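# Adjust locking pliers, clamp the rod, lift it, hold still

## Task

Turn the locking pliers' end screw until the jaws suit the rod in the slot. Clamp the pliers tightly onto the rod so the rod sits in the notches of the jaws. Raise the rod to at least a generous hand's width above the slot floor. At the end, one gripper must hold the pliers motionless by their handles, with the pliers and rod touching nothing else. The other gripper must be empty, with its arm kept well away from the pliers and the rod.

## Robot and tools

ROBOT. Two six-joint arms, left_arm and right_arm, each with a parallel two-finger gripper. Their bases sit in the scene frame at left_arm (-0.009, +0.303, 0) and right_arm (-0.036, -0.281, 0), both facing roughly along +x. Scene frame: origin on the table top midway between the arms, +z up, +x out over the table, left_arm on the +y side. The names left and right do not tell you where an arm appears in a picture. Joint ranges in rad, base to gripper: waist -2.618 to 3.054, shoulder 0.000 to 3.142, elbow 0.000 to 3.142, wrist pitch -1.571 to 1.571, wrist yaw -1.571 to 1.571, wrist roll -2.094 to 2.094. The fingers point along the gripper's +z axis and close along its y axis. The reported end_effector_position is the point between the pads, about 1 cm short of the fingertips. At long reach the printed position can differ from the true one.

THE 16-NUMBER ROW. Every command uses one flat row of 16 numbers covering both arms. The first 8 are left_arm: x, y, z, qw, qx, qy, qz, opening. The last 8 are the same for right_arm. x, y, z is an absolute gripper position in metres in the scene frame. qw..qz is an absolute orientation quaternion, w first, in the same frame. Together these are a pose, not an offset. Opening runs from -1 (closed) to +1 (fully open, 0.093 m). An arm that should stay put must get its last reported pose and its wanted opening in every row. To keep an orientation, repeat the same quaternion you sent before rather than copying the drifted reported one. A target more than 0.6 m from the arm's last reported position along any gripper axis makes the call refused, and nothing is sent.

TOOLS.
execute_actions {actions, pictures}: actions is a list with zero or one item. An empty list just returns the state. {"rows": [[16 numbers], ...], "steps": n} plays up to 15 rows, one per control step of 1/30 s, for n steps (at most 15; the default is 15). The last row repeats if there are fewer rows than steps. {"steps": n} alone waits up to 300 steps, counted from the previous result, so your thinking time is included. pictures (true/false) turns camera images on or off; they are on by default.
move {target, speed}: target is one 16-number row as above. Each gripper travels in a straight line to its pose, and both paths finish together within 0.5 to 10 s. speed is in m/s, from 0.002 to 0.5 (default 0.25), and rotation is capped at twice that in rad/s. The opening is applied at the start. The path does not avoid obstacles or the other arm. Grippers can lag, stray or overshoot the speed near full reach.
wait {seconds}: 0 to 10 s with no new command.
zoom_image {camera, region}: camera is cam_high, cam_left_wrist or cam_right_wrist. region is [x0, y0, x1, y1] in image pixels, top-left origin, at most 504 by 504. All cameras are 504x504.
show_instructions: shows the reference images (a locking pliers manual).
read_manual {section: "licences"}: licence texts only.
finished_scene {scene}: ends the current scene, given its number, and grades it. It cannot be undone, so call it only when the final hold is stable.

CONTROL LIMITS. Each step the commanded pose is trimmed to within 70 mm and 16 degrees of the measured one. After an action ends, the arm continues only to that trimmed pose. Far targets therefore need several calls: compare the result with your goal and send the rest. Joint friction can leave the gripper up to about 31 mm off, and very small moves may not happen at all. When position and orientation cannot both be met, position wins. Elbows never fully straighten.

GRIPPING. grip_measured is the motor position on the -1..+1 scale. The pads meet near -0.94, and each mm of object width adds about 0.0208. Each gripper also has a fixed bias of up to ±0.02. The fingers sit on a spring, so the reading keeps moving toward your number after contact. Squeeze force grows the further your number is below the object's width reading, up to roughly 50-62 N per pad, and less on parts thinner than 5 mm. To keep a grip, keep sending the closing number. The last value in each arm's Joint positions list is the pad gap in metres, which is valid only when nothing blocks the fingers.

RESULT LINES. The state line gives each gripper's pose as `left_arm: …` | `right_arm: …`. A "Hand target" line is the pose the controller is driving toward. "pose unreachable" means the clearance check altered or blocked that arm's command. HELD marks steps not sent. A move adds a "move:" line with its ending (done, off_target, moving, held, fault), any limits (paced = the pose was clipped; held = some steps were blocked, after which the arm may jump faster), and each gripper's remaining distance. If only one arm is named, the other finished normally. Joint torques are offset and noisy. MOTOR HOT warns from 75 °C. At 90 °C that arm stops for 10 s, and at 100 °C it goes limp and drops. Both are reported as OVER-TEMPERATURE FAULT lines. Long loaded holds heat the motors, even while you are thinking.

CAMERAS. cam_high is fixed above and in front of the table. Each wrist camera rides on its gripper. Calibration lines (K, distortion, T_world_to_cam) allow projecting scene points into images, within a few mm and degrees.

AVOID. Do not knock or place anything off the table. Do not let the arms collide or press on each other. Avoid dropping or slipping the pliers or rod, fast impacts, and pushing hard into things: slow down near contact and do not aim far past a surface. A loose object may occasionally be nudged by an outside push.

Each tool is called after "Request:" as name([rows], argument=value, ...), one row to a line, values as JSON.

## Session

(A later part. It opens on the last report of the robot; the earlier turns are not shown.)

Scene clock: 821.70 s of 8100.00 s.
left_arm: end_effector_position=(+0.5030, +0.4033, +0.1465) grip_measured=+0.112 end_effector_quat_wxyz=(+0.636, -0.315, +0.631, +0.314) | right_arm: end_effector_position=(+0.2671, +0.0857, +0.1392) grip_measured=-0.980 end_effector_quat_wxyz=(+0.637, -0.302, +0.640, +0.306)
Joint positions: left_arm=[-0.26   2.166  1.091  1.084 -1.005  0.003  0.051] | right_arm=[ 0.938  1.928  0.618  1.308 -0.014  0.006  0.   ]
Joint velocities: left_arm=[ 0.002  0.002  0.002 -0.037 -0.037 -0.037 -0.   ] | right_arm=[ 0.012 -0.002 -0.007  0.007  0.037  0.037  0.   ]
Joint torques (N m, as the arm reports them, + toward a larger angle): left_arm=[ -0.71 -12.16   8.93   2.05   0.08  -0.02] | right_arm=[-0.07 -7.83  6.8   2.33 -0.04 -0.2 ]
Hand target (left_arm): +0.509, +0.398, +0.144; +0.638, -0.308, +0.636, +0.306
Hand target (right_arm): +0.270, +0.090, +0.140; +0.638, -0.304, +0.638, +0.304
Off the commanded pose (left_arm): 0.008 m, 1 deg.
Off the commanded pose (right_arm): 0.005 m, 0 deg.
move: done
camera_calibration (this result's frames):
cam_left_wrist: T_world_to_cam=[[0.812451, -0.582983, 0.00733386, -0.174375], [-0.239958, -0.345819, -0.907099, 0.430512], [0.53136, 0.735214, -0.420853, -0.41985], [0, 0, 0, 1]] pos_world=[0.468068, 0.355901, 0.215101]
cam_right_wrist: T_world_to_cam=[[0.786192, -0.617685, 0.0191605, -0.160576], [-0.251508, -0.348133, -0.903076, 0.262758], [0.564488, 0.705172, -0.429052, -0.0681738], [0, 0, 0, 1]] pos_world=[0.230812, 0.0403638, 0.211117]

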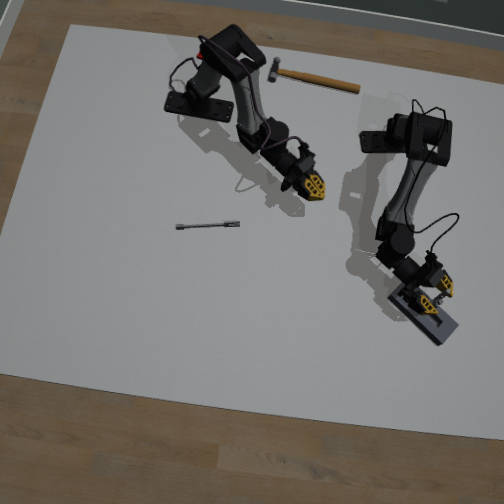

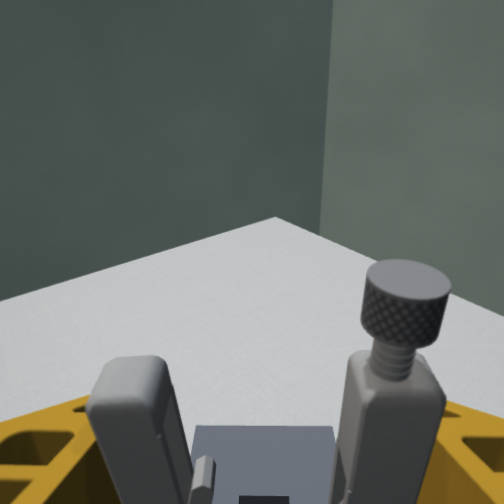

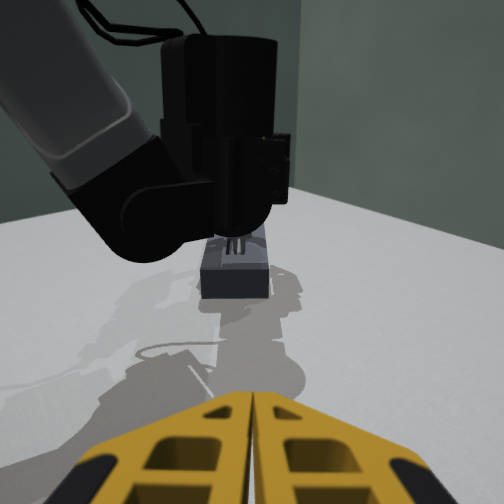

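Request:
move(target=[0.500,0.403,0.144,0.638,-0.304,0.638,0.304,1,0.14,0,0.165,0.030,0.326,0.627,0.706,-0.3], speed=0.2)

Request:
move(target=[0.494,0.406,0.245,0.638,-0.304,0.638,0.304,1,0.14,0,0.165,0.030,0.326,0.627,0.706,-0.3], speed=0.1)

Request:
move(target=[0.520,0.384,0.235,0.638,-0.304,0.638,0.304,-0.3,0.14,0,0.165,0.030,0.326,0.627,0.706,-0.3], speed=0.08)

Request:
move(target=[0.515,0.390,0.190,0.638,-0.304,0.638,0.304,-0.3,0.14,0,0.165,0.030,0.326,0.627,0.706,-0.3], speed=0.05)

Scene clock: 848.67 s of 8100.00 s.
left_arm: end_effector_position=(+0.5066, +0.4005, +0.1471) grip_measured=+1.000 end_effector_quat_wxyz=(+0.641, -0.307, +0.634, +0.305) | right_arm: end_effector_position=(+0.1459, +0.0005, +0.1671) grip_measured=-0.301 end_effector_quat_wxyz=(+0.037, +0.324, +0.627, +0.708)
Joint positions: left_arm=[-0.26   2.166  1.091  1.088 -0.977  0.004  0.093] | right_arm=[ 1.016  1.251  0.107  1.149 -0.088  1.995  0.031]
Joint velocities: left_arm=[ 0.002 -0.007  0.012 -0.022  0.007 -0.022  0.   ] | right_arm=[ 0.012  0.007  0.002  0.051 -0.051  0.081  0.002]
Joint torques (N m, as the arm reports them, + toward a larger angle): left_arm=[  0.13 -14.86   4.04   2.26   0.01  -0.02] | right_arm=[ 0.35 -4.79  5.07  2.3  -0.06 -0.05]
Hand target (left_arm): +0.500, +0.403, +0.144; +0.638, -0.304, +0.638, +0.305
Hand target (right_arm): +0.142, -0.001, +0.166; +0.031, +0.325, +0.627, +0.707
Off the commanded pose (left_arm): 0.008 m, 1 deg.
Off the commanded pose (right_arm): 0.006 m, 1 deg.
move: done
camera_calibration (this result's frames):
cam_left_wrist: T_world_to_cam=[[0.796345, -0.604771, 0.00934016, -0.162342], [-0.246647, -0.3388, -0.907954, 0.43166], [0.552268, 0.72074, -0.418967, -0.424509], [0, 0, 0, 1]] pos_world=[0.470191, 0.354027, 0.215589]
cam_right_wrist: T_world_to_cam=[[-0.324798, 0.212641, -0.921569, 0.200361], [-0.938085, 0.0516417, 0.342535, 0.119566], [0.120428, 0.975765, 0.182702, 0.0347906], [0, 0, 0, 1]] pos_world=[0.17305, -0.082727, 0.137335]

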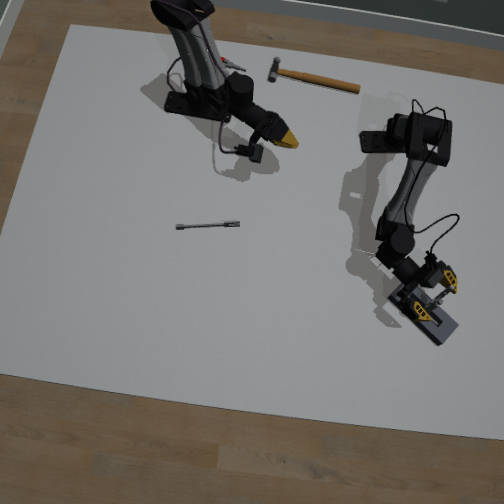

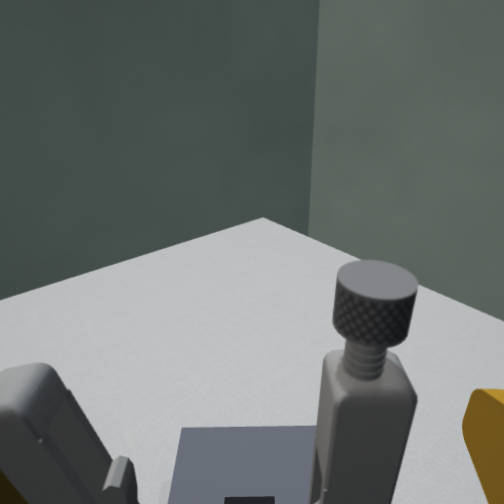

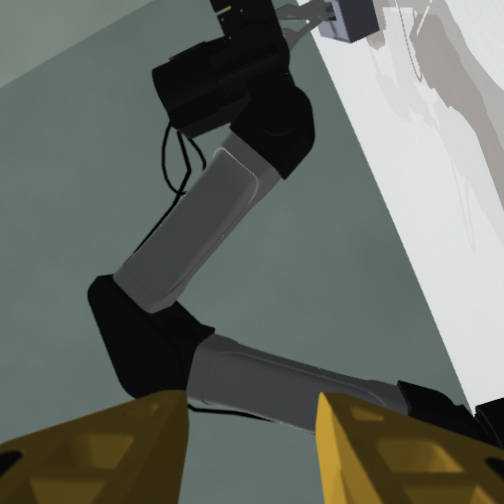

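Scene clock: 850.23 s of 8100.00 s.
left_arm: end_effector_position=(+0.4912, +0.4007, +0.2358) grip_measured=+1.000 end_effector_quat_wxyz=(+0.635, -0.298, +0.644, +0.306) | right_arm: end_effector_position=(+0.1431, +0.0023, +0.1671) grip_measured=-0.301 end_effector_quat_wxyz=(+0.033, +0.322, +0.628, +0.708)
Joint positions: left_arm=[-0.26   1.887  1.122  0.752 -0.966  0.004  0.093] | right_arm=[ 1.028  1.251  0.107  1.149 -0.084  1.999  0.031]
Joint velocities: left_arm=[ 0.002 -0.007  0.002  0.022 -0.066 -0.022  0.   ] | right_arm=[-0.007  0.002 -0.012  0.022  0.007 -0.051  0.001]
Joint torques (N m, as the arm reports them, + toward a larger angle): left_arm=[  0.72 -12.66  11.07   2.02  -0.04   0.01] | right_arm=[ 0.38 -4.5   5.06  2.36  0.   -0.1 ]
Hand target (left_arm): +0.492, +0.406, +0.246; +0.639, -0.304, +0.638, +0.304
Hand target (right_arm): +0.140, +0.000, +0.165; +0.030, +0.326, +0.627, +0.707
Off the commanded pose (left_arm): 0.011 m, 1 deg.
Off the commanded pose (right_arm): 0.004 m, 1 deg.
move: off_target (left_arm)
camera_calibration (this result's frames):
cam_left_wrist: T_world_to_cam=[[0.789335, -0.613842, -0.0121486, -0.138669], [-0.273549, -0.333902, -0.902043, 0.518323], [0.549655, 0.715337, -0.431476, -0.3726], [0, 0, 0, 1]] pos_world=[0.456044, 0.354483, 0.305096]
cam_right_wrist: T_world_to_cam=[[-0.329173, 0.211737, -0.920224, 0.199475], [-0.937422, 0.0438753, 0.34542, 0.116304], [0.113513, 0.976341, 0.184045, 0.0341188], [0, 0, 0, 1]] pos_world=[0.170815, -0.0806508, 0.137109]

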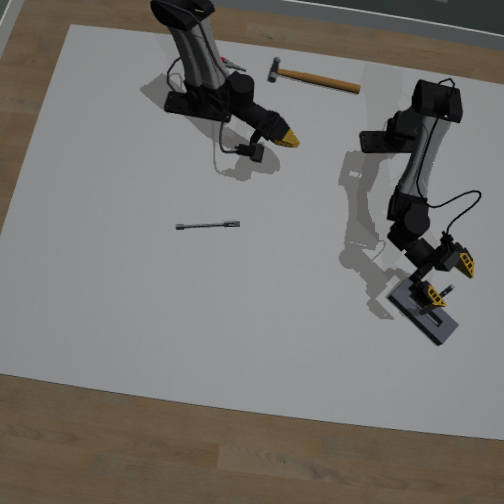

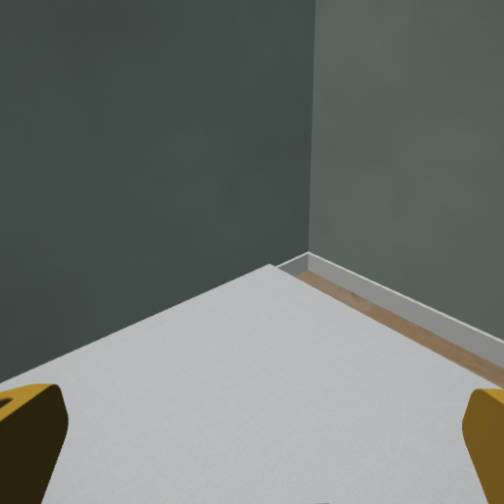

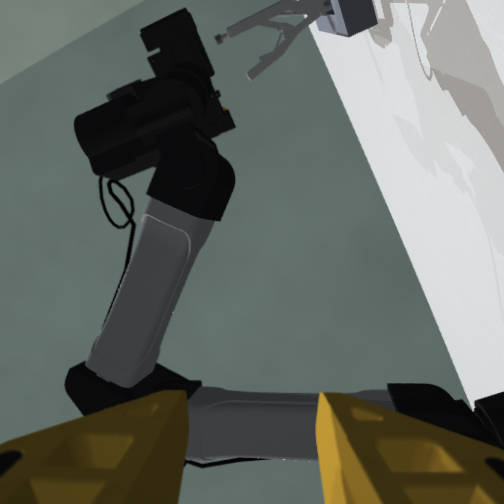

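Scene clock: 851.00 s of 8100.00 s.
left_arm: end_effector_position=(+0.5153, +0.3874, +0.2361) grip_measured=-0.298 end_effector_quat_wxyz=(+0.639, -0.303, +0.638, +0.304) | right_arm: end_effector_position=(+0.1431, +0.0022, +0.1671) grip_measured=-0.301 end_effector_quat_wxyz=(+0.033, +0.322, +0.627, +0.708)
Joint positions: left_arm=[-0.288  1.979  1.24   0.743 -0.998  0.004  0.031] | right_arm=[ 1.028  1.251  0.107  1.149 -0.083  1.999  0.031]
Joint velocities: left_arm=[ 0.002 -0.012 -0.002  0.051 -0.007 -0.007 -0.001] | right_arm=[-0.027 -0.007 -0.007  0.037 -0.037  0.037  0.   ]
Joint torques (N m, as the arm reports them, + toward a larger angle): left_arm=[ -0.66 -11.15  11.31   2.    -0.17  -0.02] | right_arm=[ 0.36 -4.47  5.03  2.35 -0.01 -0.1 ]
Hand target (left_arm): +0.520, +0.384, +0.235; +0.638, -0.304, +0.639, +0.304
Hand target (right_arm): +0.140, -0.000, +0.165; +0.030, +0.326, +0.627, +0.707
Off the commanded pose (left_arm): 0.006 m, 0 deg.
Off the commanded pose (right_arm): 0.004 m, 1 deg.
move: done
camera_calibration (this result's frames):
cam_left_wrist: T_world_to_cam=[[0.792221, -0.610229, 0.00262879, -0.172223], [-0.256213, -0.336528, -0.906148, 0.513765], [0.553842, 0.717195, -0.422953, -0.381083], [0, 0, 0, 1]] pos_world=[0.479132, 0.341112, 0.304819]
cam_right_wrist: T_world_to_cam=[[-0.329093, 0.211864, -0.920224, 0.199489], [-0.937405, 0.0442325, 0.345421, 0.116354], [0.113886, 0.976298, 0.184046, 0.0340903], [0, 0, 0, 1]] pos_world=[0.170839, -0.0806934, 0.137109]

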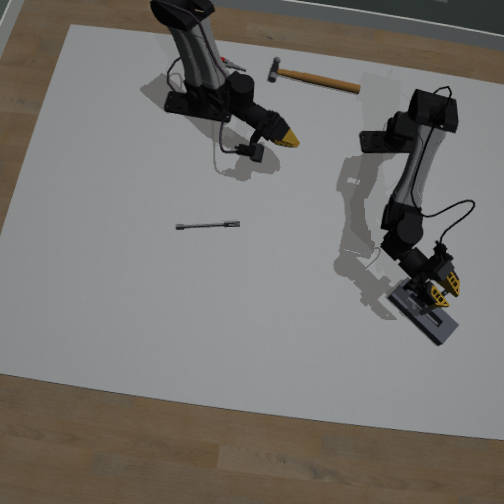

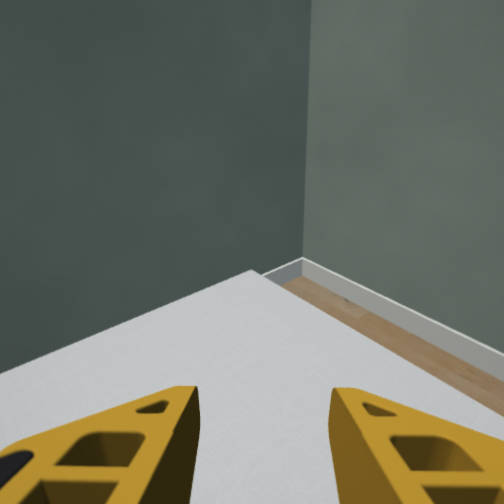

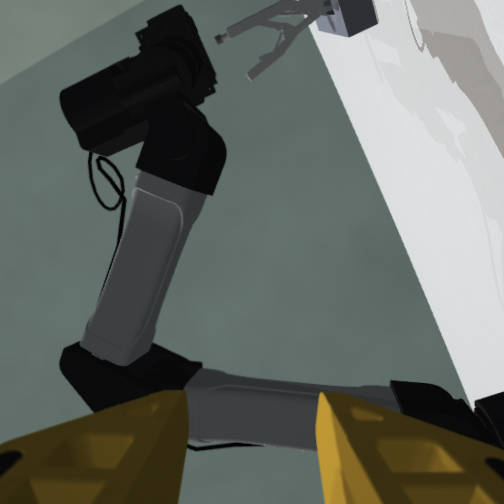

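Scene clock: 852.23 s of 8100.00 s.
left_arm: end_effector_position=(+0.5180, +0.3871, +0.2053) grip_measured=-0.298 end_effector_quat_wxyz=(+0.646, -0.307, +0.631, +0.300) | right_arm: end_effector_position=(+0.1431, +0.0022, +0.1671) grip_measured=-0.301 end_effector_quat_wxyz=(+0.033, +0.322, +0.627, +0.708)
Joint positions: left_arm=[-0.288  2.057  1.2    0.883 -0.998  0.004  0.031] | right_arm=[ 1.028  1.251  0.107  1.149 -0.083  1.999  0.031]
Joint velocities: left_arm=[-0.002 -0.007  0.007  0.081  0.022  0.007 -0.001] | right_arm=[ 0.007  0.007  0.012 -0.051  0.007  0.007 -0.001]
Joint torques (N m, as the arm reports them, + toward a larger angle): left_arm=[  0.19 -11.77   6.12   2.28  -0.06  -0.06] | right_arm=[ 0.39 -4.52  5.05  2.35  0.01 -0.11]
Hand target (left_arm): +0.515, +0.390, +0.190; +0.638, -0.304, +0.639, +0.304
Hand target (right_arm): +0.140, +0.000, +0.165; +0.030, +0.326, +0.627, +0.707
Off the commanded pose (left_arm): 0.016 m, 1 deg.
Off the commanded pose (right_arm): 0.004 m, 1 deg.
move: off_target (left_arm)
camera_calibration (this result's frames):
cam_left_wrist: T_world_to_cam=[[0.791971, -0.610201, 0.0208922, -0.178117], [-0.236927, -0.338681, -0.910583, 0.478228], [0.562714, 0.716205, -0.412799, -0.401687], [0, 0, 0, 1]] pos_world=[0.480403, 0.34097, 0.273371]
cam_right_wrist: T_world_to_cam=[[-0.329398, 0.212038, -0.920074, 0.199507], [-0.937291, 0.0441651, 0.34574, 0.116284], [0.113945, 0.976263, 0.184193, 0.0340572], [0, 0, 0, 1]] pos_world=[0.170829, -0.0806876, 0.137084]

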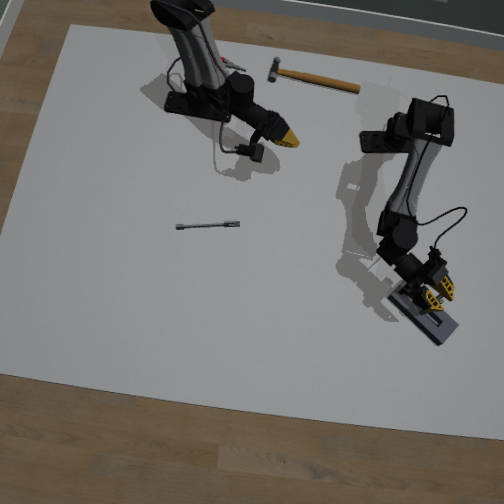

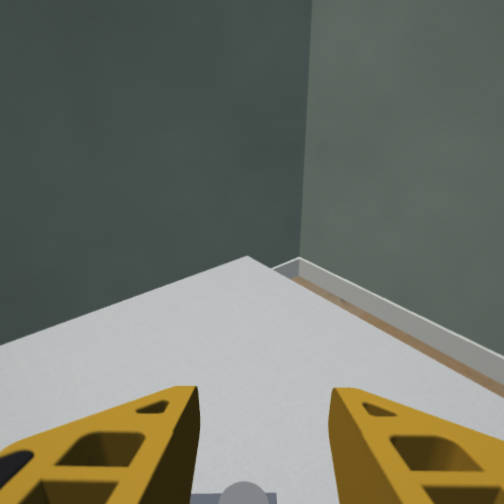

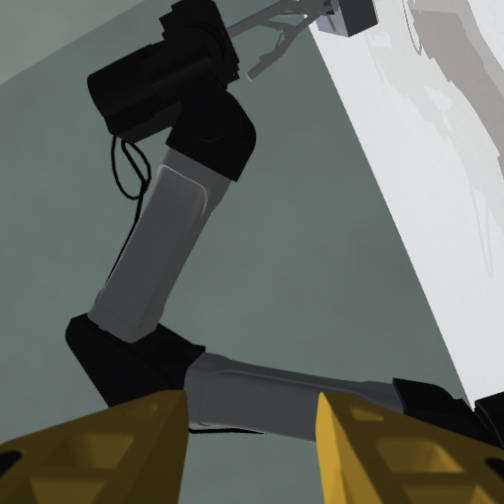

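Request:
move(target=[0.509,0.393,0.165,0.638,-0.304,0.638,0.304,-0.3,0.14,0,0.165,0.030,0.326,0.627,0.706,-0.3], speed=0.04)

Scene clock: 855.90 s of 8100.00 s.
left_arm: end_effector_position=(+0.5131, +0.3873, +0.1809) grip_measured=-0.299 end_effector_quat_wxyz=(+0.647, -0.307, +0.631, +0.298) | right_arm: end_effector_position=(+0.1431, +0.0022, +0.1671) grip_measured=-0.301 end_effector_quat_wxyz=(+0.033, +0.322, +0.627, +0.708)
Joint positions: left_arm=[-0.288  2.1    1.145  0.986 -0.995  0.004  0.031] | right_arm=[ 1.028  1.251  0.107  1.149 -0.083  1.999  0.031]
Joint velocities: left_arm=[-0.012 -0.002  0.012  0.051 -0.007  0.037 -0.   ] | right_arm=[-0.022  0.002 -0.007 -0.007 -0.095  0.007 -0.   ]
Joint torques (N m, as the arm reports them, + toward a larger angle): left_arm=[  0.42 -11.6    5.51   2.22  -0.02   0.  ] | right_arm=[ 0.32 -4.49  5.07  2.36  0.01 -0.1 ]
Hand target (left_arm): +0.509, +0.393, +0.165; +0.638, -0.304, +0.638, +0.304
Hand target (right_arm): +0.140, +0.000, +0.165; +0.030, +0.326, +0.627, +0.707
Off the commanded pose (left_arm): 0.017 m, 2 deg.
Off the commanded pose (right_arm): 0.004 m, 1 deg.
move: off_target (left_arm)
camera_calibration (this result's frames):
cam_left_wrist: T_world_to_cam=[[0.790011, -0.612605, 0.0244312, -0.172223], [-0.234152, -0.338309, -0.911438, 0.453458], [0.566617, 0.714326, -0.410711, -0.410847], [0, 0, 0, 1]] pos_world=[0.475029, 0.341383, 0.248767]
cam_right_wrist: T_world_to_cam=[[-0.329398, 0.212038, -0.920074, 0.199507], [-0.937291, 0.0441651, 0.34574, 0.116284], [0.113945, 0.976263, 0.184193, 0.0340572], [0, 0, 0, 1]] pos_world=[0.170829, -0.0806876, 0.137084]

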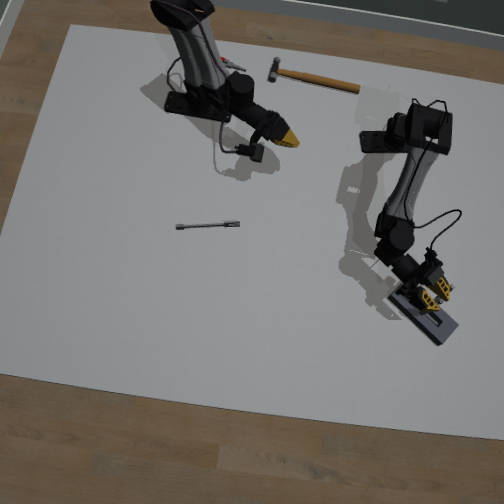

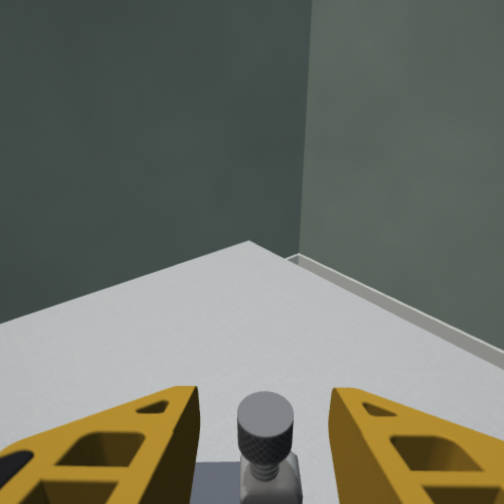

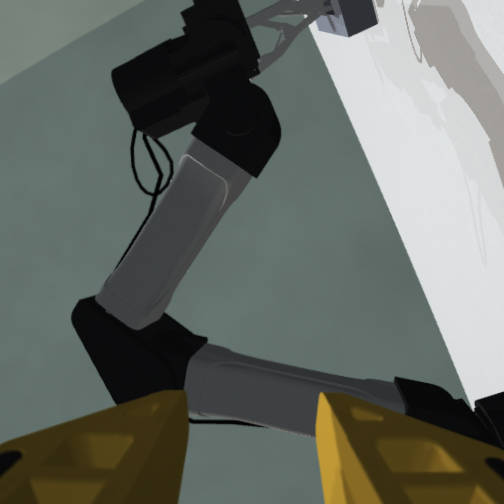

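Request:
move(target=[0.510,0.391,0.132,0.638,-0.304,0.638,0.304,-0.3,0.14,0,0.165,0.030,0.326,0.627,0.706,-0.3], speed=0.04)

Scene clock: 858.83 s of 8100.00 s.
left_arm: end_effector_position=(+0.5176, +0.3868, +0.1508) grip_measured=-0.299 end_effector_quat_wxyz=(+0.650, -0.308, +0.628, +0.296) | right_arm: end_effector_position=(+0.1431, +0.0022, +0.1671) grip_measured=-0.301 end_effector_quat_wxyz=(+0.033, +0.322, +0.627, +0.708)
Joint positions: left_arm=[-0.288  2.197  1.145  1.092 -0.995  0.004  0.031] | right_arm=[ 1.028  1.251  0.107  1.149 -0.083  1.999  0.031]
Joint velocities: left_arm=[-0.007 -0.007 -0.007  0.007 -0.022 -0.022 -0.001] | right_arm=[ 0.007  0.007 -0.017  0.007 -0.051  0.022  0.001]
Joint torques (N m, as the arm reports them, + toward a larger angle): left_arm=[  0.32 -11.94   3.99   2.26  -0.05  -0.01] | right_arm=[ 0.36 -4.48  5.08  2.37  0.   -0.1 ]
Hand target (left_arm): +0.511, +0.391, +0.132; +0.638, -0.304, +0.639, +0.304
Hand target (right_arm): +0.140, +0.000, +0.165; +0.030, +0.326, +0.627, +0.707
Off the commanded pose (left_arm): 0.021 m, 2 deg.
Off the commanded pose (right_arm): 0.004 m, 1 deg.
move: off_target (left_arm)
camera_calibration (this result's frames):
cam_left_wrist: T_world_to_cam=[[0.78952, -0.612878, 0.0322326, -0.176177], [-0.225978, -0.339136, -0.913192, 0.423251], [0.570607, 0.7137, -0.406252, -0.427861], [0, 0, 0, 1]] pos_world=[0.478881, 0.340929, 0.218369]
cam_right_wrist: T_world_to_cam=[[-0.329398, 0.212038, -0.920074, 0.199507], [-0.937291, 0.0441651, 0.34574, 0.116284], [0.113945, 0.976263, 0.184193, 0.0340572], [0, 0, 0, 1]] pos_world=[0.170829, -0.0806876, 0.137084]

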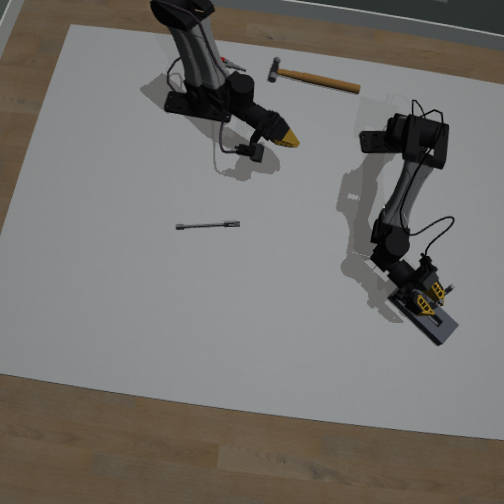

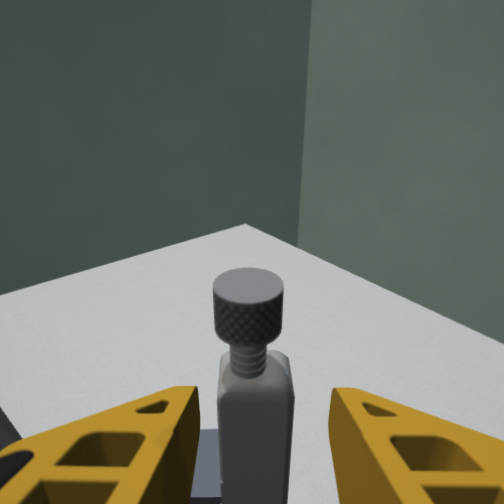

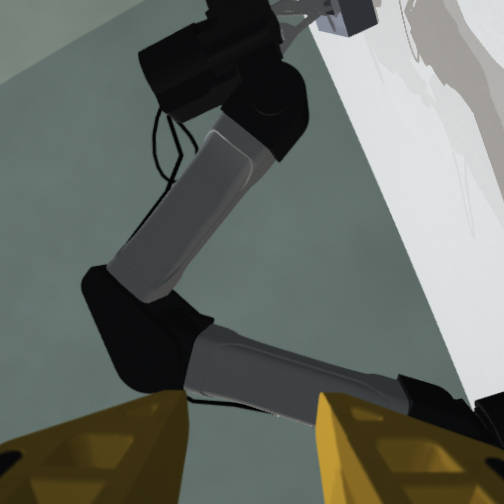

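Slightly lower, then close.

Request:
move(target=[0.510,0.391,0.128,0.634,-0.302,0.642,0.306,-0.3,0.14,0,0.165,0.030,0.326,0.627,0.706,-0.3], speed=0.02)

Scene clock: 861.83 s of 8100.00 s.
left_arm: end_effector_position=(+0.5175, +0.3868, +0.1516) grip_measured=-0.299 end_effector_quat_wxyz=(+0.652, -0.309, +0.626, +0.295) | right_arm: end_effector_position=(+0.1431, +0.0022, +0.1671) grip_measured=-0.301 end_effector_quat_wxyz=(+0.033, +0.322, +0.627, +0.708)
Joint positions: left_arm=[-0.288  2.197  1.145  1.097 -0.995  0.004  0.031] | right_arm=[ 1.028  1.251  0.107  1.149 -0.083  1.999  0.031]
Joint velocities: left_arm=[-0.012  0.007  0.002 -0.051  0.037 -0.007 -0.   ] | right_arm=[-0.022 -0.012 -0.002 -0.007  0.066  0.022 -0.001]
Joint torques (N m, as the arm reports them, + toward a larger angle): left_arm=[  0.1  -11.74   3.74   2.17  -0.06  -0.03] | right_arm=[ 0.39 -4.51  5.02  2.37  0.   -0.09]
Hand target (left_arm): +0.510, +0.391, +0.128; +0.634, -0.302, +0.642, +0.306
Hand target (right_arm): +0.140, +0.000, +0.165; +0.030, +0.326, +0.627, +0.707
Off the commanded pose (left_arm): 0.025 m, 3 deg.
Off the commanded pose (right_arm): 0.004 m, 1 deg.
move: off_target (left_arm)
camera_calibration (this result's frames):
cam_left_wrist: T_world_to_cam=[[0.78935, -0.612859, 0.0364605, -0.176735], [-0.221475, -0.339639, -0.914108, 0.421997], [0.572603, 0.713477, -0.403827, -0.428826], [0, 0, 0, 1]] pos_world=[0.478515, 0.34097, 0.219024]
cam_right_wrist: T_world_to_cam=[[-0.329398, 0.212038, -0.920074, 0.199507], [-0.937291, 0.0441651, 0.34574, 0.116284], [0.113945, 0.976263, 0.184193, 0.0340572], [0, 0, 0, 1]] pos_world=[0.170829, -0.0806876, 0.137084]

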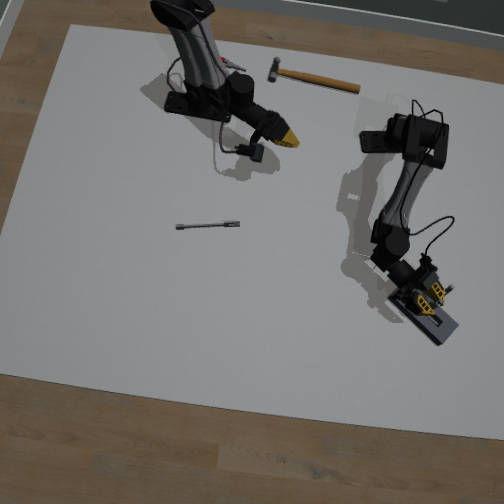

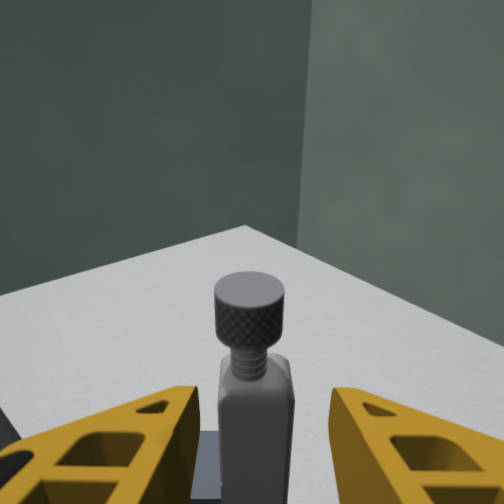

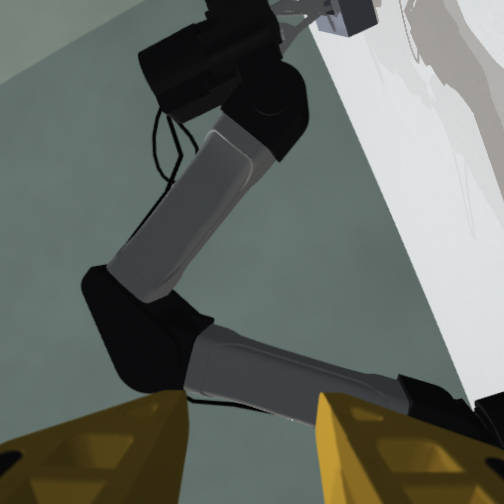

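Request:
move(target=[0.519,0.387,0.137,0.636,-0.302,0.640,0.305,-0.3,0.14,0,0.165,0.030,0.326,0.627,0.706,-0.3], speed=0.02)

Scene clock: 865.07 s of 8100.00 s.
left_arm: end_effector_position=(+0.5176, +0.3868, +0.1481) grip_measured=-0.299 end_effector_quat_wxyz=(+0.646, -0.305, +0.633, +0.299) | right_arm: end_effector_position=(+0.1431, +0.0022, +0.1671) grip_measured=-0.301 end_effector_quat_wxyz=(+0.033, +0.322, +0.627, +0.708)
Joint positions: left_arm=[-0.288  2.197  1.145  1.076 -0.995  0.004  0.031] | right_arm=[ 1.028  1.251  0.107  1.149 -0.083  1.999  0.031]
Joint velocities: left_arm=[ 0.012  0.007  0.002 -0.037 -0.007 -0.007 -0.002] | right_arm=[ 0.012  0.017 -0.012  0.007  0.022  0.007 -0.001]
Joint torques (N m, as the arm reports them, + toward a larger angle): left_arm=[ -0.2  -11.51   8.24   2.02  -0.14   0.01] | right_arm=[ 0.37 -4.48  5.06  2.36  0.   -0.1 ]
Hand target (left_arm): +0.519, +0.387, +0.137; +0.637, -0.302, +0.641, +0.305
Hand target (right_arm): +0.140, +0.000, +0.165; +0.030, +0.326, +0.627, +0.707
Off the commanded pose (left_arm): 0.011 m, 2 deg.
Off the commanded pose (right_arm): 0.004 m, 1 deg.
move: off_target (left_arm)
camera_calibration (this result's frames):
cam_left_wrist: T_world_to_cam=[[0.789924, -0.612923, 0.0185683, -0.17433], [-0.240495, -0.337516, -0.91008, 0.42727], [0.564076, 0.714429, -0.414017, -0.424731], [0, 0, 0, 1]] pos_world=[0.480044, 0.3408, 0.216241]
cam_right_wrist: T_world_to_cam=[[-0.329398, 0.212038, -0.920074, 0.199507], [-0.937291, 0.0441651, 0.34574, 0.116284], [0.113945, 0.976263, 0.184193, 0.0340572], [0, 0, 0, 1]] pos_world=[0.170829, -0.0806876, 0.137084]

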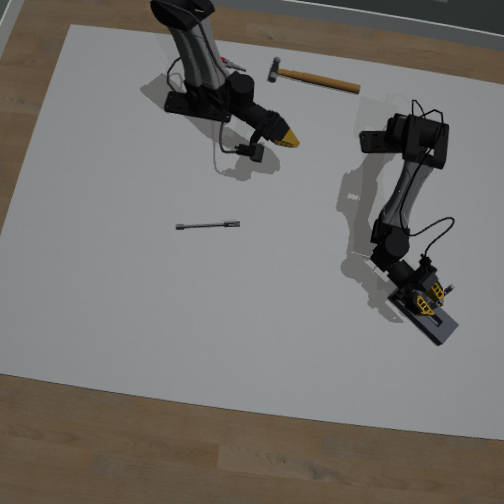

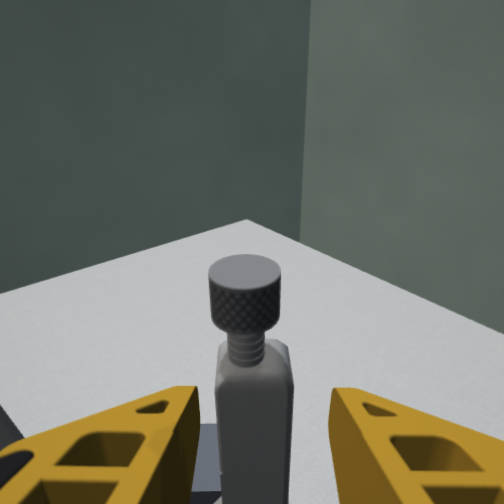

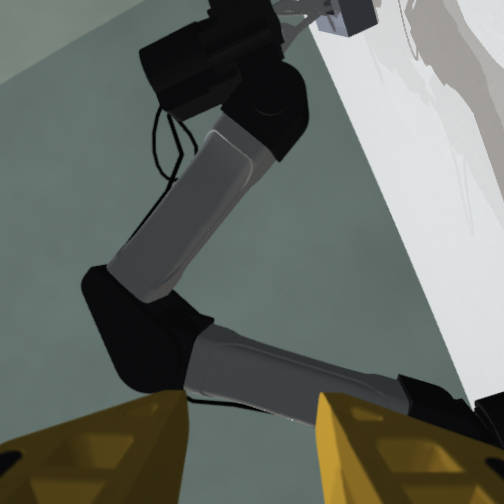

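Good enough. Close, lift, transfer.

Request:
move(target=[0.517,0.387,0.143,0.638,-0.303,0.638,0.304,-0.86,0.14,0,0.165,0.030,0.326,0.627,0.706,-0.3], speed=0.02)

Request:
move(target=[0.520,0.387,0.225,0.638,-0.304,0.638,0.304,-0.86,0.14,0,0.165,0.030,0.326,0.627,0.706,-0.3], speed=0.06)

Request:
move(target=[0.277,0.138,0.165,0.612,0.612,0.354,0.354,-0.86,0.14,0,0.165,0.030,0.326,0.627,0.706,-0.1], speed=0.25)

Request:
move(target=[0.277,0.138,0.165,0.612,0.612,0.354,0.354,-0.86,0.238,0.082,0.138,0.030,0.326,0.627,0.706,-0.1], speed=0.1)

Scene clock: 870.23 s of 8100.00 s.
left_arm: end_effector_position=(+0.5176, +0.3868, +0.1479) grip_measured=-0.823 end_effector_quat_wxyz=(+0.645, -0.305, +0.633, +0.300) | right_arm: end_effector_position=(+0.1431, +0.0022, +0.1671) grip_measured=-0.301 end_effector_quat_wxyz=(+0.033, +0.322, +0.627, +0.708)
Joint positions: left_arm=[-0.288  2.197  1.145  1.075 -0.995  0.004  0.006] | right_arm=[ 1.028  1.251  0.107  1.149 -0.083  1.999  0.031]
Joint velocities: left_arm=[-0.007  0.002 -0.007 -0.022  0.051 -0.037 -0.001] | right_arm=[-0.012 -0.002 -0.017  0.051 -0.051 -0.037 -0.001]
Joint torques (N m, as the arm reports them, + toward a larger angle): left_arm=[ -0.27 -13.27   7.39   1.98  -0.13   0.03] | right_arm=[ 0.33 -4.51  5.04  2.36  0.01 -0.09]
Hand target (left_arm): +0.517, +0.387, +0.143; +0.639, -0.303, +0.639, +0.304
Hand target (right_arm): +0.140, +0.000, +0.165; +0.030, +0.326, +0.627, +0.707
Off the commanded pose (left_arm): 0.005 m, 1 deg.
Off the commanded pose (right_arm): 0.004 m, 1 deg.
move: done
camera_calibration (this result's frames):
cam_left_wrist: T_world_to_cam=[[0.790179, -0.612624, 0.0175964, -0.17437], [-0.241402, -0.3375, -0.909845, 0.427528], [0.563332, 0.714693, -0.414574, -0.424448], [0, 0, 0, 1]] pos_world=[0.480094, 0.340817, 0.216088]
cam_right_wrist: T_world_to_cam=[[-0.329398, 0.212038, -0.920074, 0.199507], [-0.937291, 0.0441651, 0.34574, 0.116284], [0.113945, 0.976263, 0.184193, 0.0340572], [0, 0, 0, 1]] pos_world=[0.170829, -0.0806876, 0.137084]

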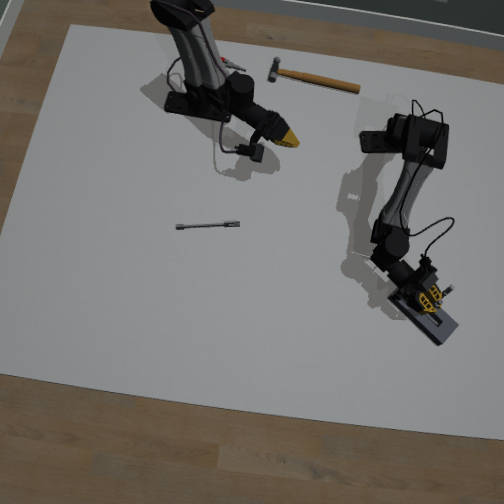

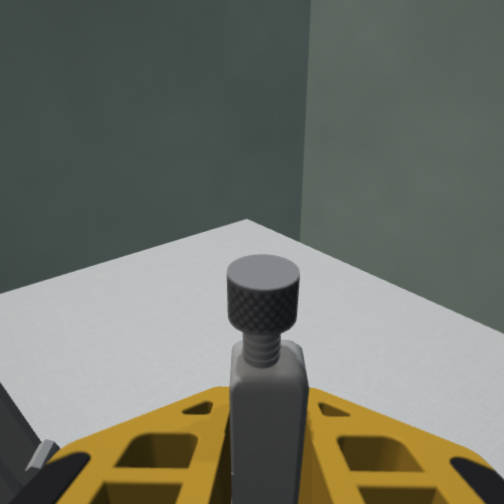

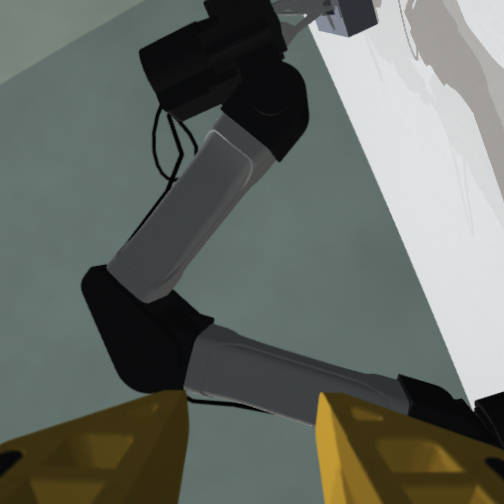

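Scene clock: 872.03 s of 8100.00 s.
left_arm: end_effector_position=(+0.5172, +0.3865, +0.2022) grip_measured=-0.823 end_effector_quat_wxyz=(+0.622, -0.293, +0.657, +0.310) | right_arm: end_effector_position=(+0.1431, +0.0022, +0.1671) grip_measured=-0.301 end_effector_quat_wxyz=(+0.033, +0.322, +0.627, +0.708)
Joint positions: left_arm=[-0.288  2.028  1.209  0.757 -0.992 -0.009  0.006] | right_arm=[ 1.028  1.251  0.107  1.149 -0.083  1.999  0.031]
Joint velocities: left_arm=[ 0.012 -0.012 -0.012 -0.066 -0.051  0.007 -0.   ] | right_arm=[-0.012 -0.012 -0.007 -0.022 -0.007 -0.007  0.001]
Joint torques (N m, as the arm reports them, + toward a larger angle): left_arm=[ -0.3  -15.05  11.65   2.36  -0.24   0.13] | right_arm=[ 0.39 -4.48  5.08  2.37  0.01 -0.1 ]
Hand target (left_arm): +0.518, +0.387, +0.225; +0.638, -0.304, +0.638, +0.304
Hand target (right_arm): +0.140, +0.000, +0.165; +0.030, +0.326, +0.627, +0.707
Off the commanded pose (left_arm): 0.023 m, 3 deg.
Off the commanded pose (right_arm): 0.004 m, 1 deg.
move: off_target (left_arm)
camera_calibration (this result's frames):
cam_left_wrist: T_world_to_cam=[[0.78728, -0.61521, -0.0413164, -0.160776], [-0.308857, -0.335473, -0.88998, 0.506824], [0.533665, 0.713424, -0.454123, -0.377696], [0, 0, 0, 1]] pos_world=[0.484675, 0.340572, 0.2729]
cam_right_wrist: T_world_to_cam=[[-0.329398, 0.212038, -0.920074, 0.199507], [-0.937291, 0.0441651, 0.34574, 0.116284], [0.113945, 0.976263, 0.184193, 0.0340572], [0, 0, 0, 1]] pos_world=[0.170829, -0.0806876, 0.137084]

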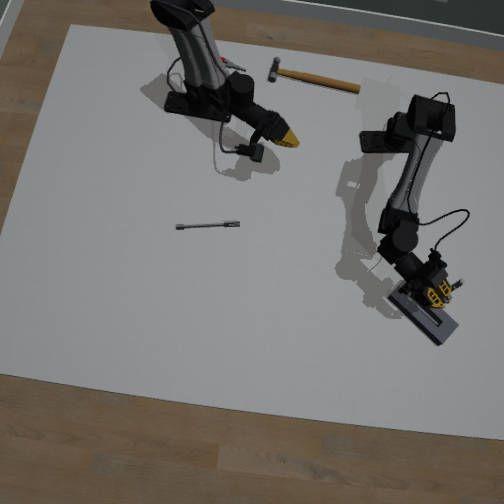

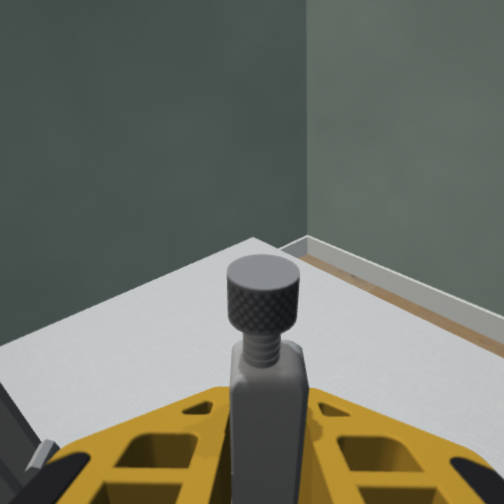

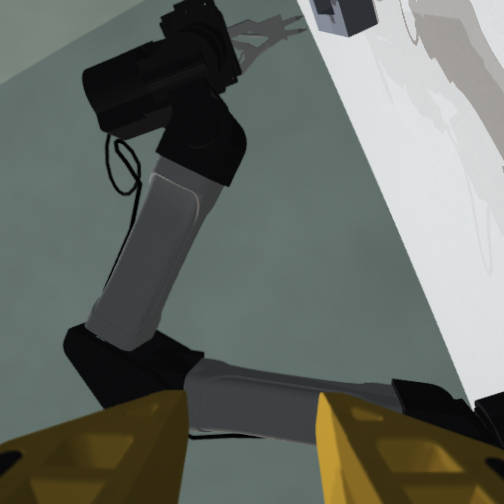

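Scene clock: 876.83 s of 8100.00 s.
left_arm: end_effector_position=(+0.2841, +0.1367, +0.1536) grip_measured=-0.824 end_effector_quat_wxyz=(+0.603, +0.615, +0.369, +0.349) | right_arm: end_effector_position=(+0.1431, +0.0022, +0.1671) grip_measured=-0.101 end_effector_quat_wxyz=(+0.033, +0.322, +0.627, +0.708)
Joint positions: left_arm=[-0.705  1.311  0.101  1.181 -0.022  1.555  0.006] | right_arm=[ 1.028  1.251  0.107  1.149 -0.083  1.999  0.04 ]
Joint velocities: left_arm=[-0.007 -0.017  0.002  0.007  0.022 -0.051  0.   ] | right_arm=[ 0.022 -0.007 -0.007  0.007  0.007 -0.022 -0.   ]
Joint torques (N m, as the arm reports them, + toward a larger angle): left_arm=[-1.11 -5.68  6.21  2.98 -0.02  0.14] | right_arm=[ 0.39 -4.49  5.05  2.36  0.01 -0.1 ]
Hand target (left_arm): +0.280, +0.134, +0.165; +0.617, +0.607, +0.352, +0.356
Hand target (right_arm): +0.140, +0.000, +0.165; +0.030, +0.326, +0.627, +0.707
Off the commanded pose (left_arm): 0.013 m, 2 deg.
Off the commanded pose (right_arm): 0.004 m, 1 deg.
move: off_target (left_arm)
camera_calibration (this result's frames):
cam_left_wrist: T_world_to_cam=[[-0.0100334, -0.0149021, -0.999839, 0.158714], [0.0669578, 0.997635, -0.0155412, -0.115527], [0.997705, -0.0671029, -0.00901182, -0.190615], [0, 0, 0, 1]] pos_world=[0.199505, 0.104828, 0.155175]
cam_right_wrist: T_world_to_cam=[[-0.329398, 0.212038, -0.920074, 0.199507], [-0.937291, 0.0441651, 0.34574, 0.116284], [0.113945, 0.976263, 0.184193, 0.0340572], [0, 0, 0, 1]] pos_world=[0.170829, -0.0806876, 0.137084]

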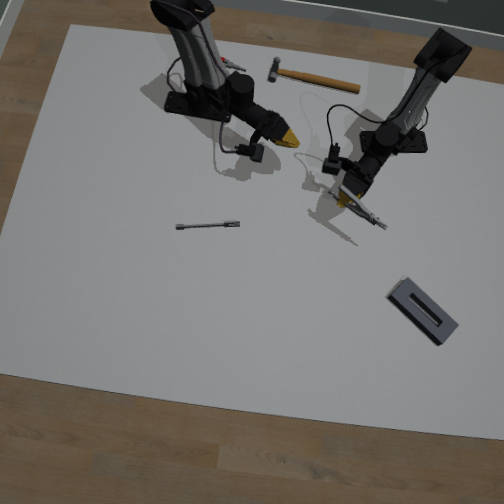

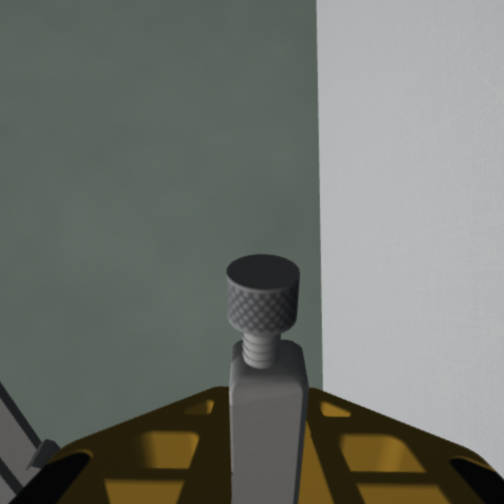

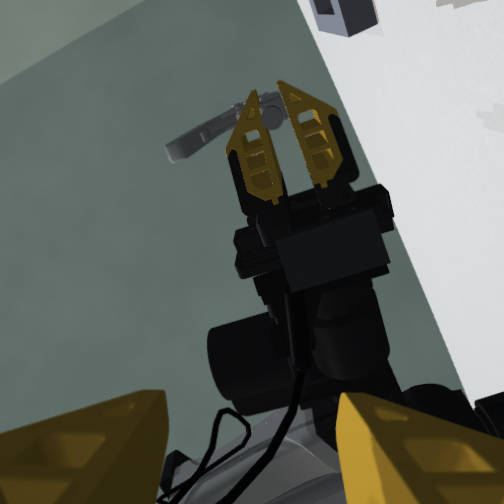

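Scene clock: 878.43 s of 8100.00 s.
left_arm: end_effector_position=(+0.2804, +0.1370, +0.1559) grip_measured=-0.824 end_effector_quat_wxyz=(+0.601, +0.621, +0.367, +0.345) | right_arm: end_effector_position=(+0.2321, +0.0801, +0.1320) grip_measured=-0.101 end_effector_quat_wxyz=(+0.031, +0.330, +0.635, +0.697)
Joint positions: left_arm=[-0.705  1.244  0.101  1.104 -0.013  1.557  0.006] | right_arm=[ 0.927  1.876  0.516  1.335 -0.182  2.     0.04 ]
Joint velocities: left_arm=[-0.002 -0.002  0.002  0.037 -0.007 -0.022  0.001] | right_arm=[-0.007  0.007 -0.007  0.007  0.051  0.037 -0.   ]
Joint torques (N m, as the arm reports them, + toward a larger angle): left_arm=[-0.25 -5.37  6.27  2.96  0.    0.14] | right_arm=[-0.81 -6.72  6.44  2.69 -0.15 -0.07]
Hand target (left_arm): +0.277, +0.138, +0.165; +0.612, +0.612, +0.354, +0.354
Hand target (right_arm): +0.237, +0.083, +0.138; +0.030, +0.327, +0.627, +0.707
Off the commanded pose (left_arm): 0.010 m, 2 deg.
Off the commanded pose (right_arm): 0.009 m, 1 deg.
move: done
camera_calibration (this result's frames):
cam_left_wrist: T_world_to_cam=[[-0.0183983, -0.00766059, -0.999801, 0.162347], [0.07606, 0.997062, -0.00903925, -0.119107], [0.996933, -0.0762112, -0.0177616, -0.184045], [0, 0, 0, 1]] pos_world=[0.195527, 0.105974, 0.157969]
cam_right_wrist: T_world_to_cam=[[-0.347974, 0.19189, -0.917656, 0.185604], [-0.929824, 0.0543925, 0.363962, 0.203383], [0.119754, 0.979908, 0.159497, -0.044022], [0, 0, 0, 1]] pos_world=[0.258968, -0.00354061, 0.103318]

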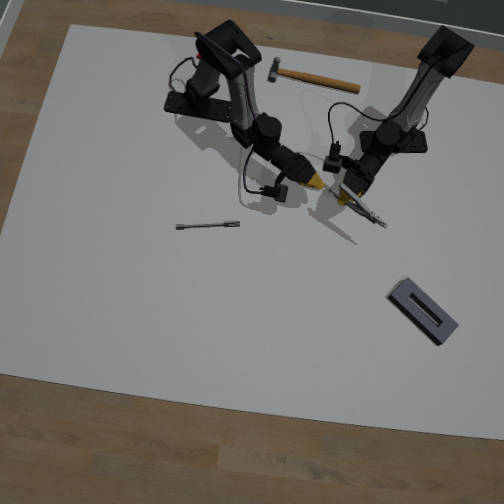

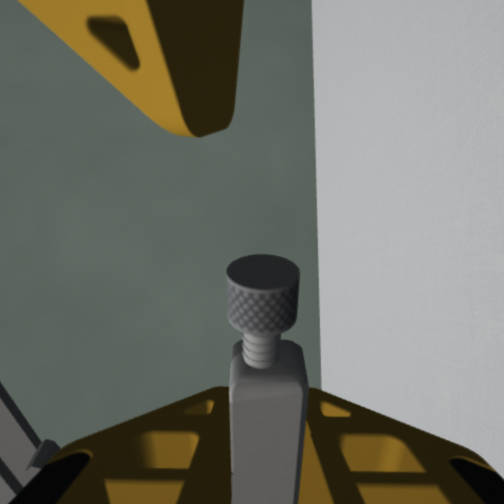

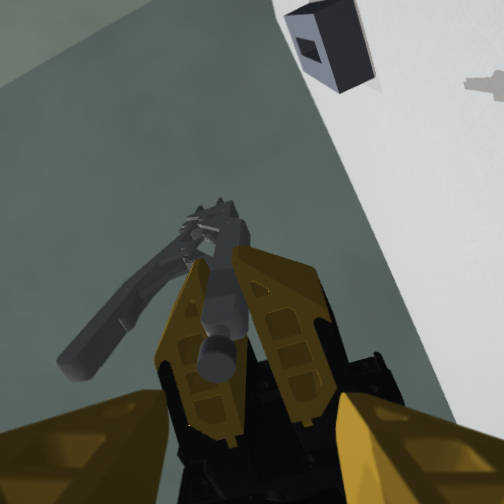

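Request:
move(target=[0.277,0.138,0.165,0.612,0.612,0.354,0.354,-0.86,0.241,0.090,0.143,0.030,0.326,0.627,0.706,-0.1], speed=0.03)

Scene clock: 881.13 s of 8100.00 s.
left_arm: end_effector_position=(+0.2801, +0.1371, +0.1503) grip_measured=-0.824 end_effector_quat_wxyz=(+0.594, +0.628, +0.371, +0.341) | right_arm: end_effector_position=(+0.2375, +0.0868, +0.1427) grip_measured=-0.101 end_effector_quat_wxyz=(+0.033, +0.324, +0.628, +0.707)
Joint positions: left_arm=[-0.705  1.244  0.101  1.08  -0.012  1.557  0.006] | right_arm=[ 0.927  1.876  0.554  1.324 -0.183  2.     0.04 ]
Joint velocities: left_arm=[-0.017 -0.012  0.012  0.007  0.022 -0.022 -0.001] | right_arm=[-0.012  0.012 -0.002  0.022  0.022  0.022  0.001]
Joint torques (N m, as the arm reports them, + toward a larger angle): left_arm=[-0.21 -5.36  6.25  3.17 -0.03  0.13] | right_arm=[-0.45 -7.37  6.6   2.31 -0.09 -0.12]
Hand target (left_arm): +0.277, +0.138, +0.165; +0.611, +0.612, +0.355, +0.354
Hand target (right_arm): +0.241, +0.090, +0.143; +0.030, +0.326, +0.627, +0.706
Off the commanded pose (left_arm): 0.015 m, 4 deg.
Off the commanded pose (right_arm): 0.005 m, 0 deg.
move: off_target (left_arm)
camera_calibration (this result's frames):
cam_left_wrist: T_world_to_cam=[[-0.0384955, 0.00406164, -0.999251, 0.16065], [0.0763602, 0.99708, 0.00111108, -0.120837], [0.996337, -0.0762602, -0.0386933, -0.18054], [0, 0, 0, 1]] pos_world=[0.19529, 0.106064, 0.153678]
cam_right_wrist: T_world_to_cam=[[-0.332303, 0.210179, -0.919456, 0.191028], [-0.936051, 0.0460778, 0.348833, 0.208536], [0.115684, 0.976577, 0.181426, -0.054817], [0, 0, 0, 1]] pos_world=[0.265021, 0.00377411, 0.112843]

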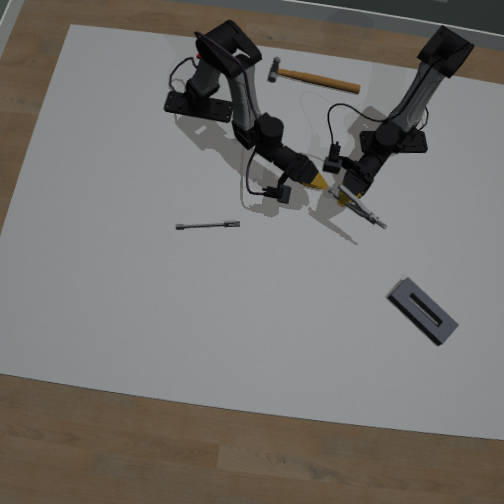

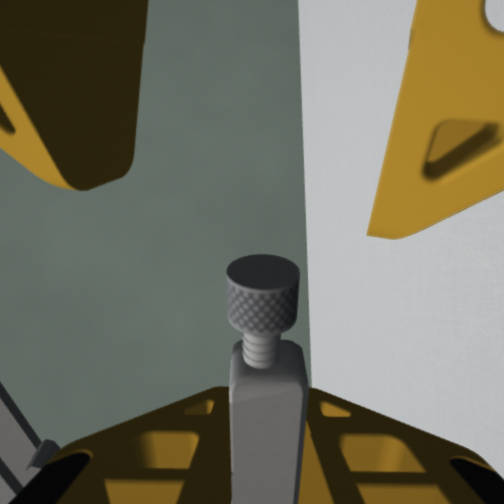

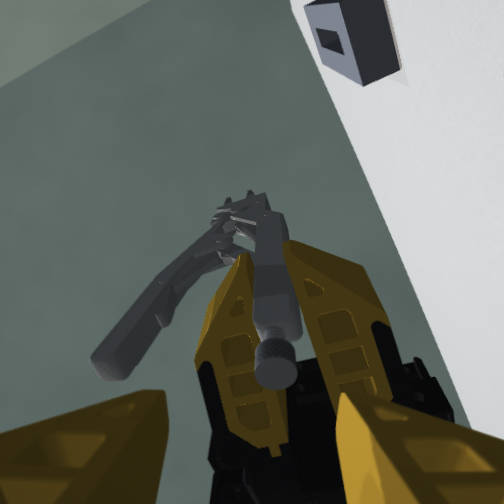

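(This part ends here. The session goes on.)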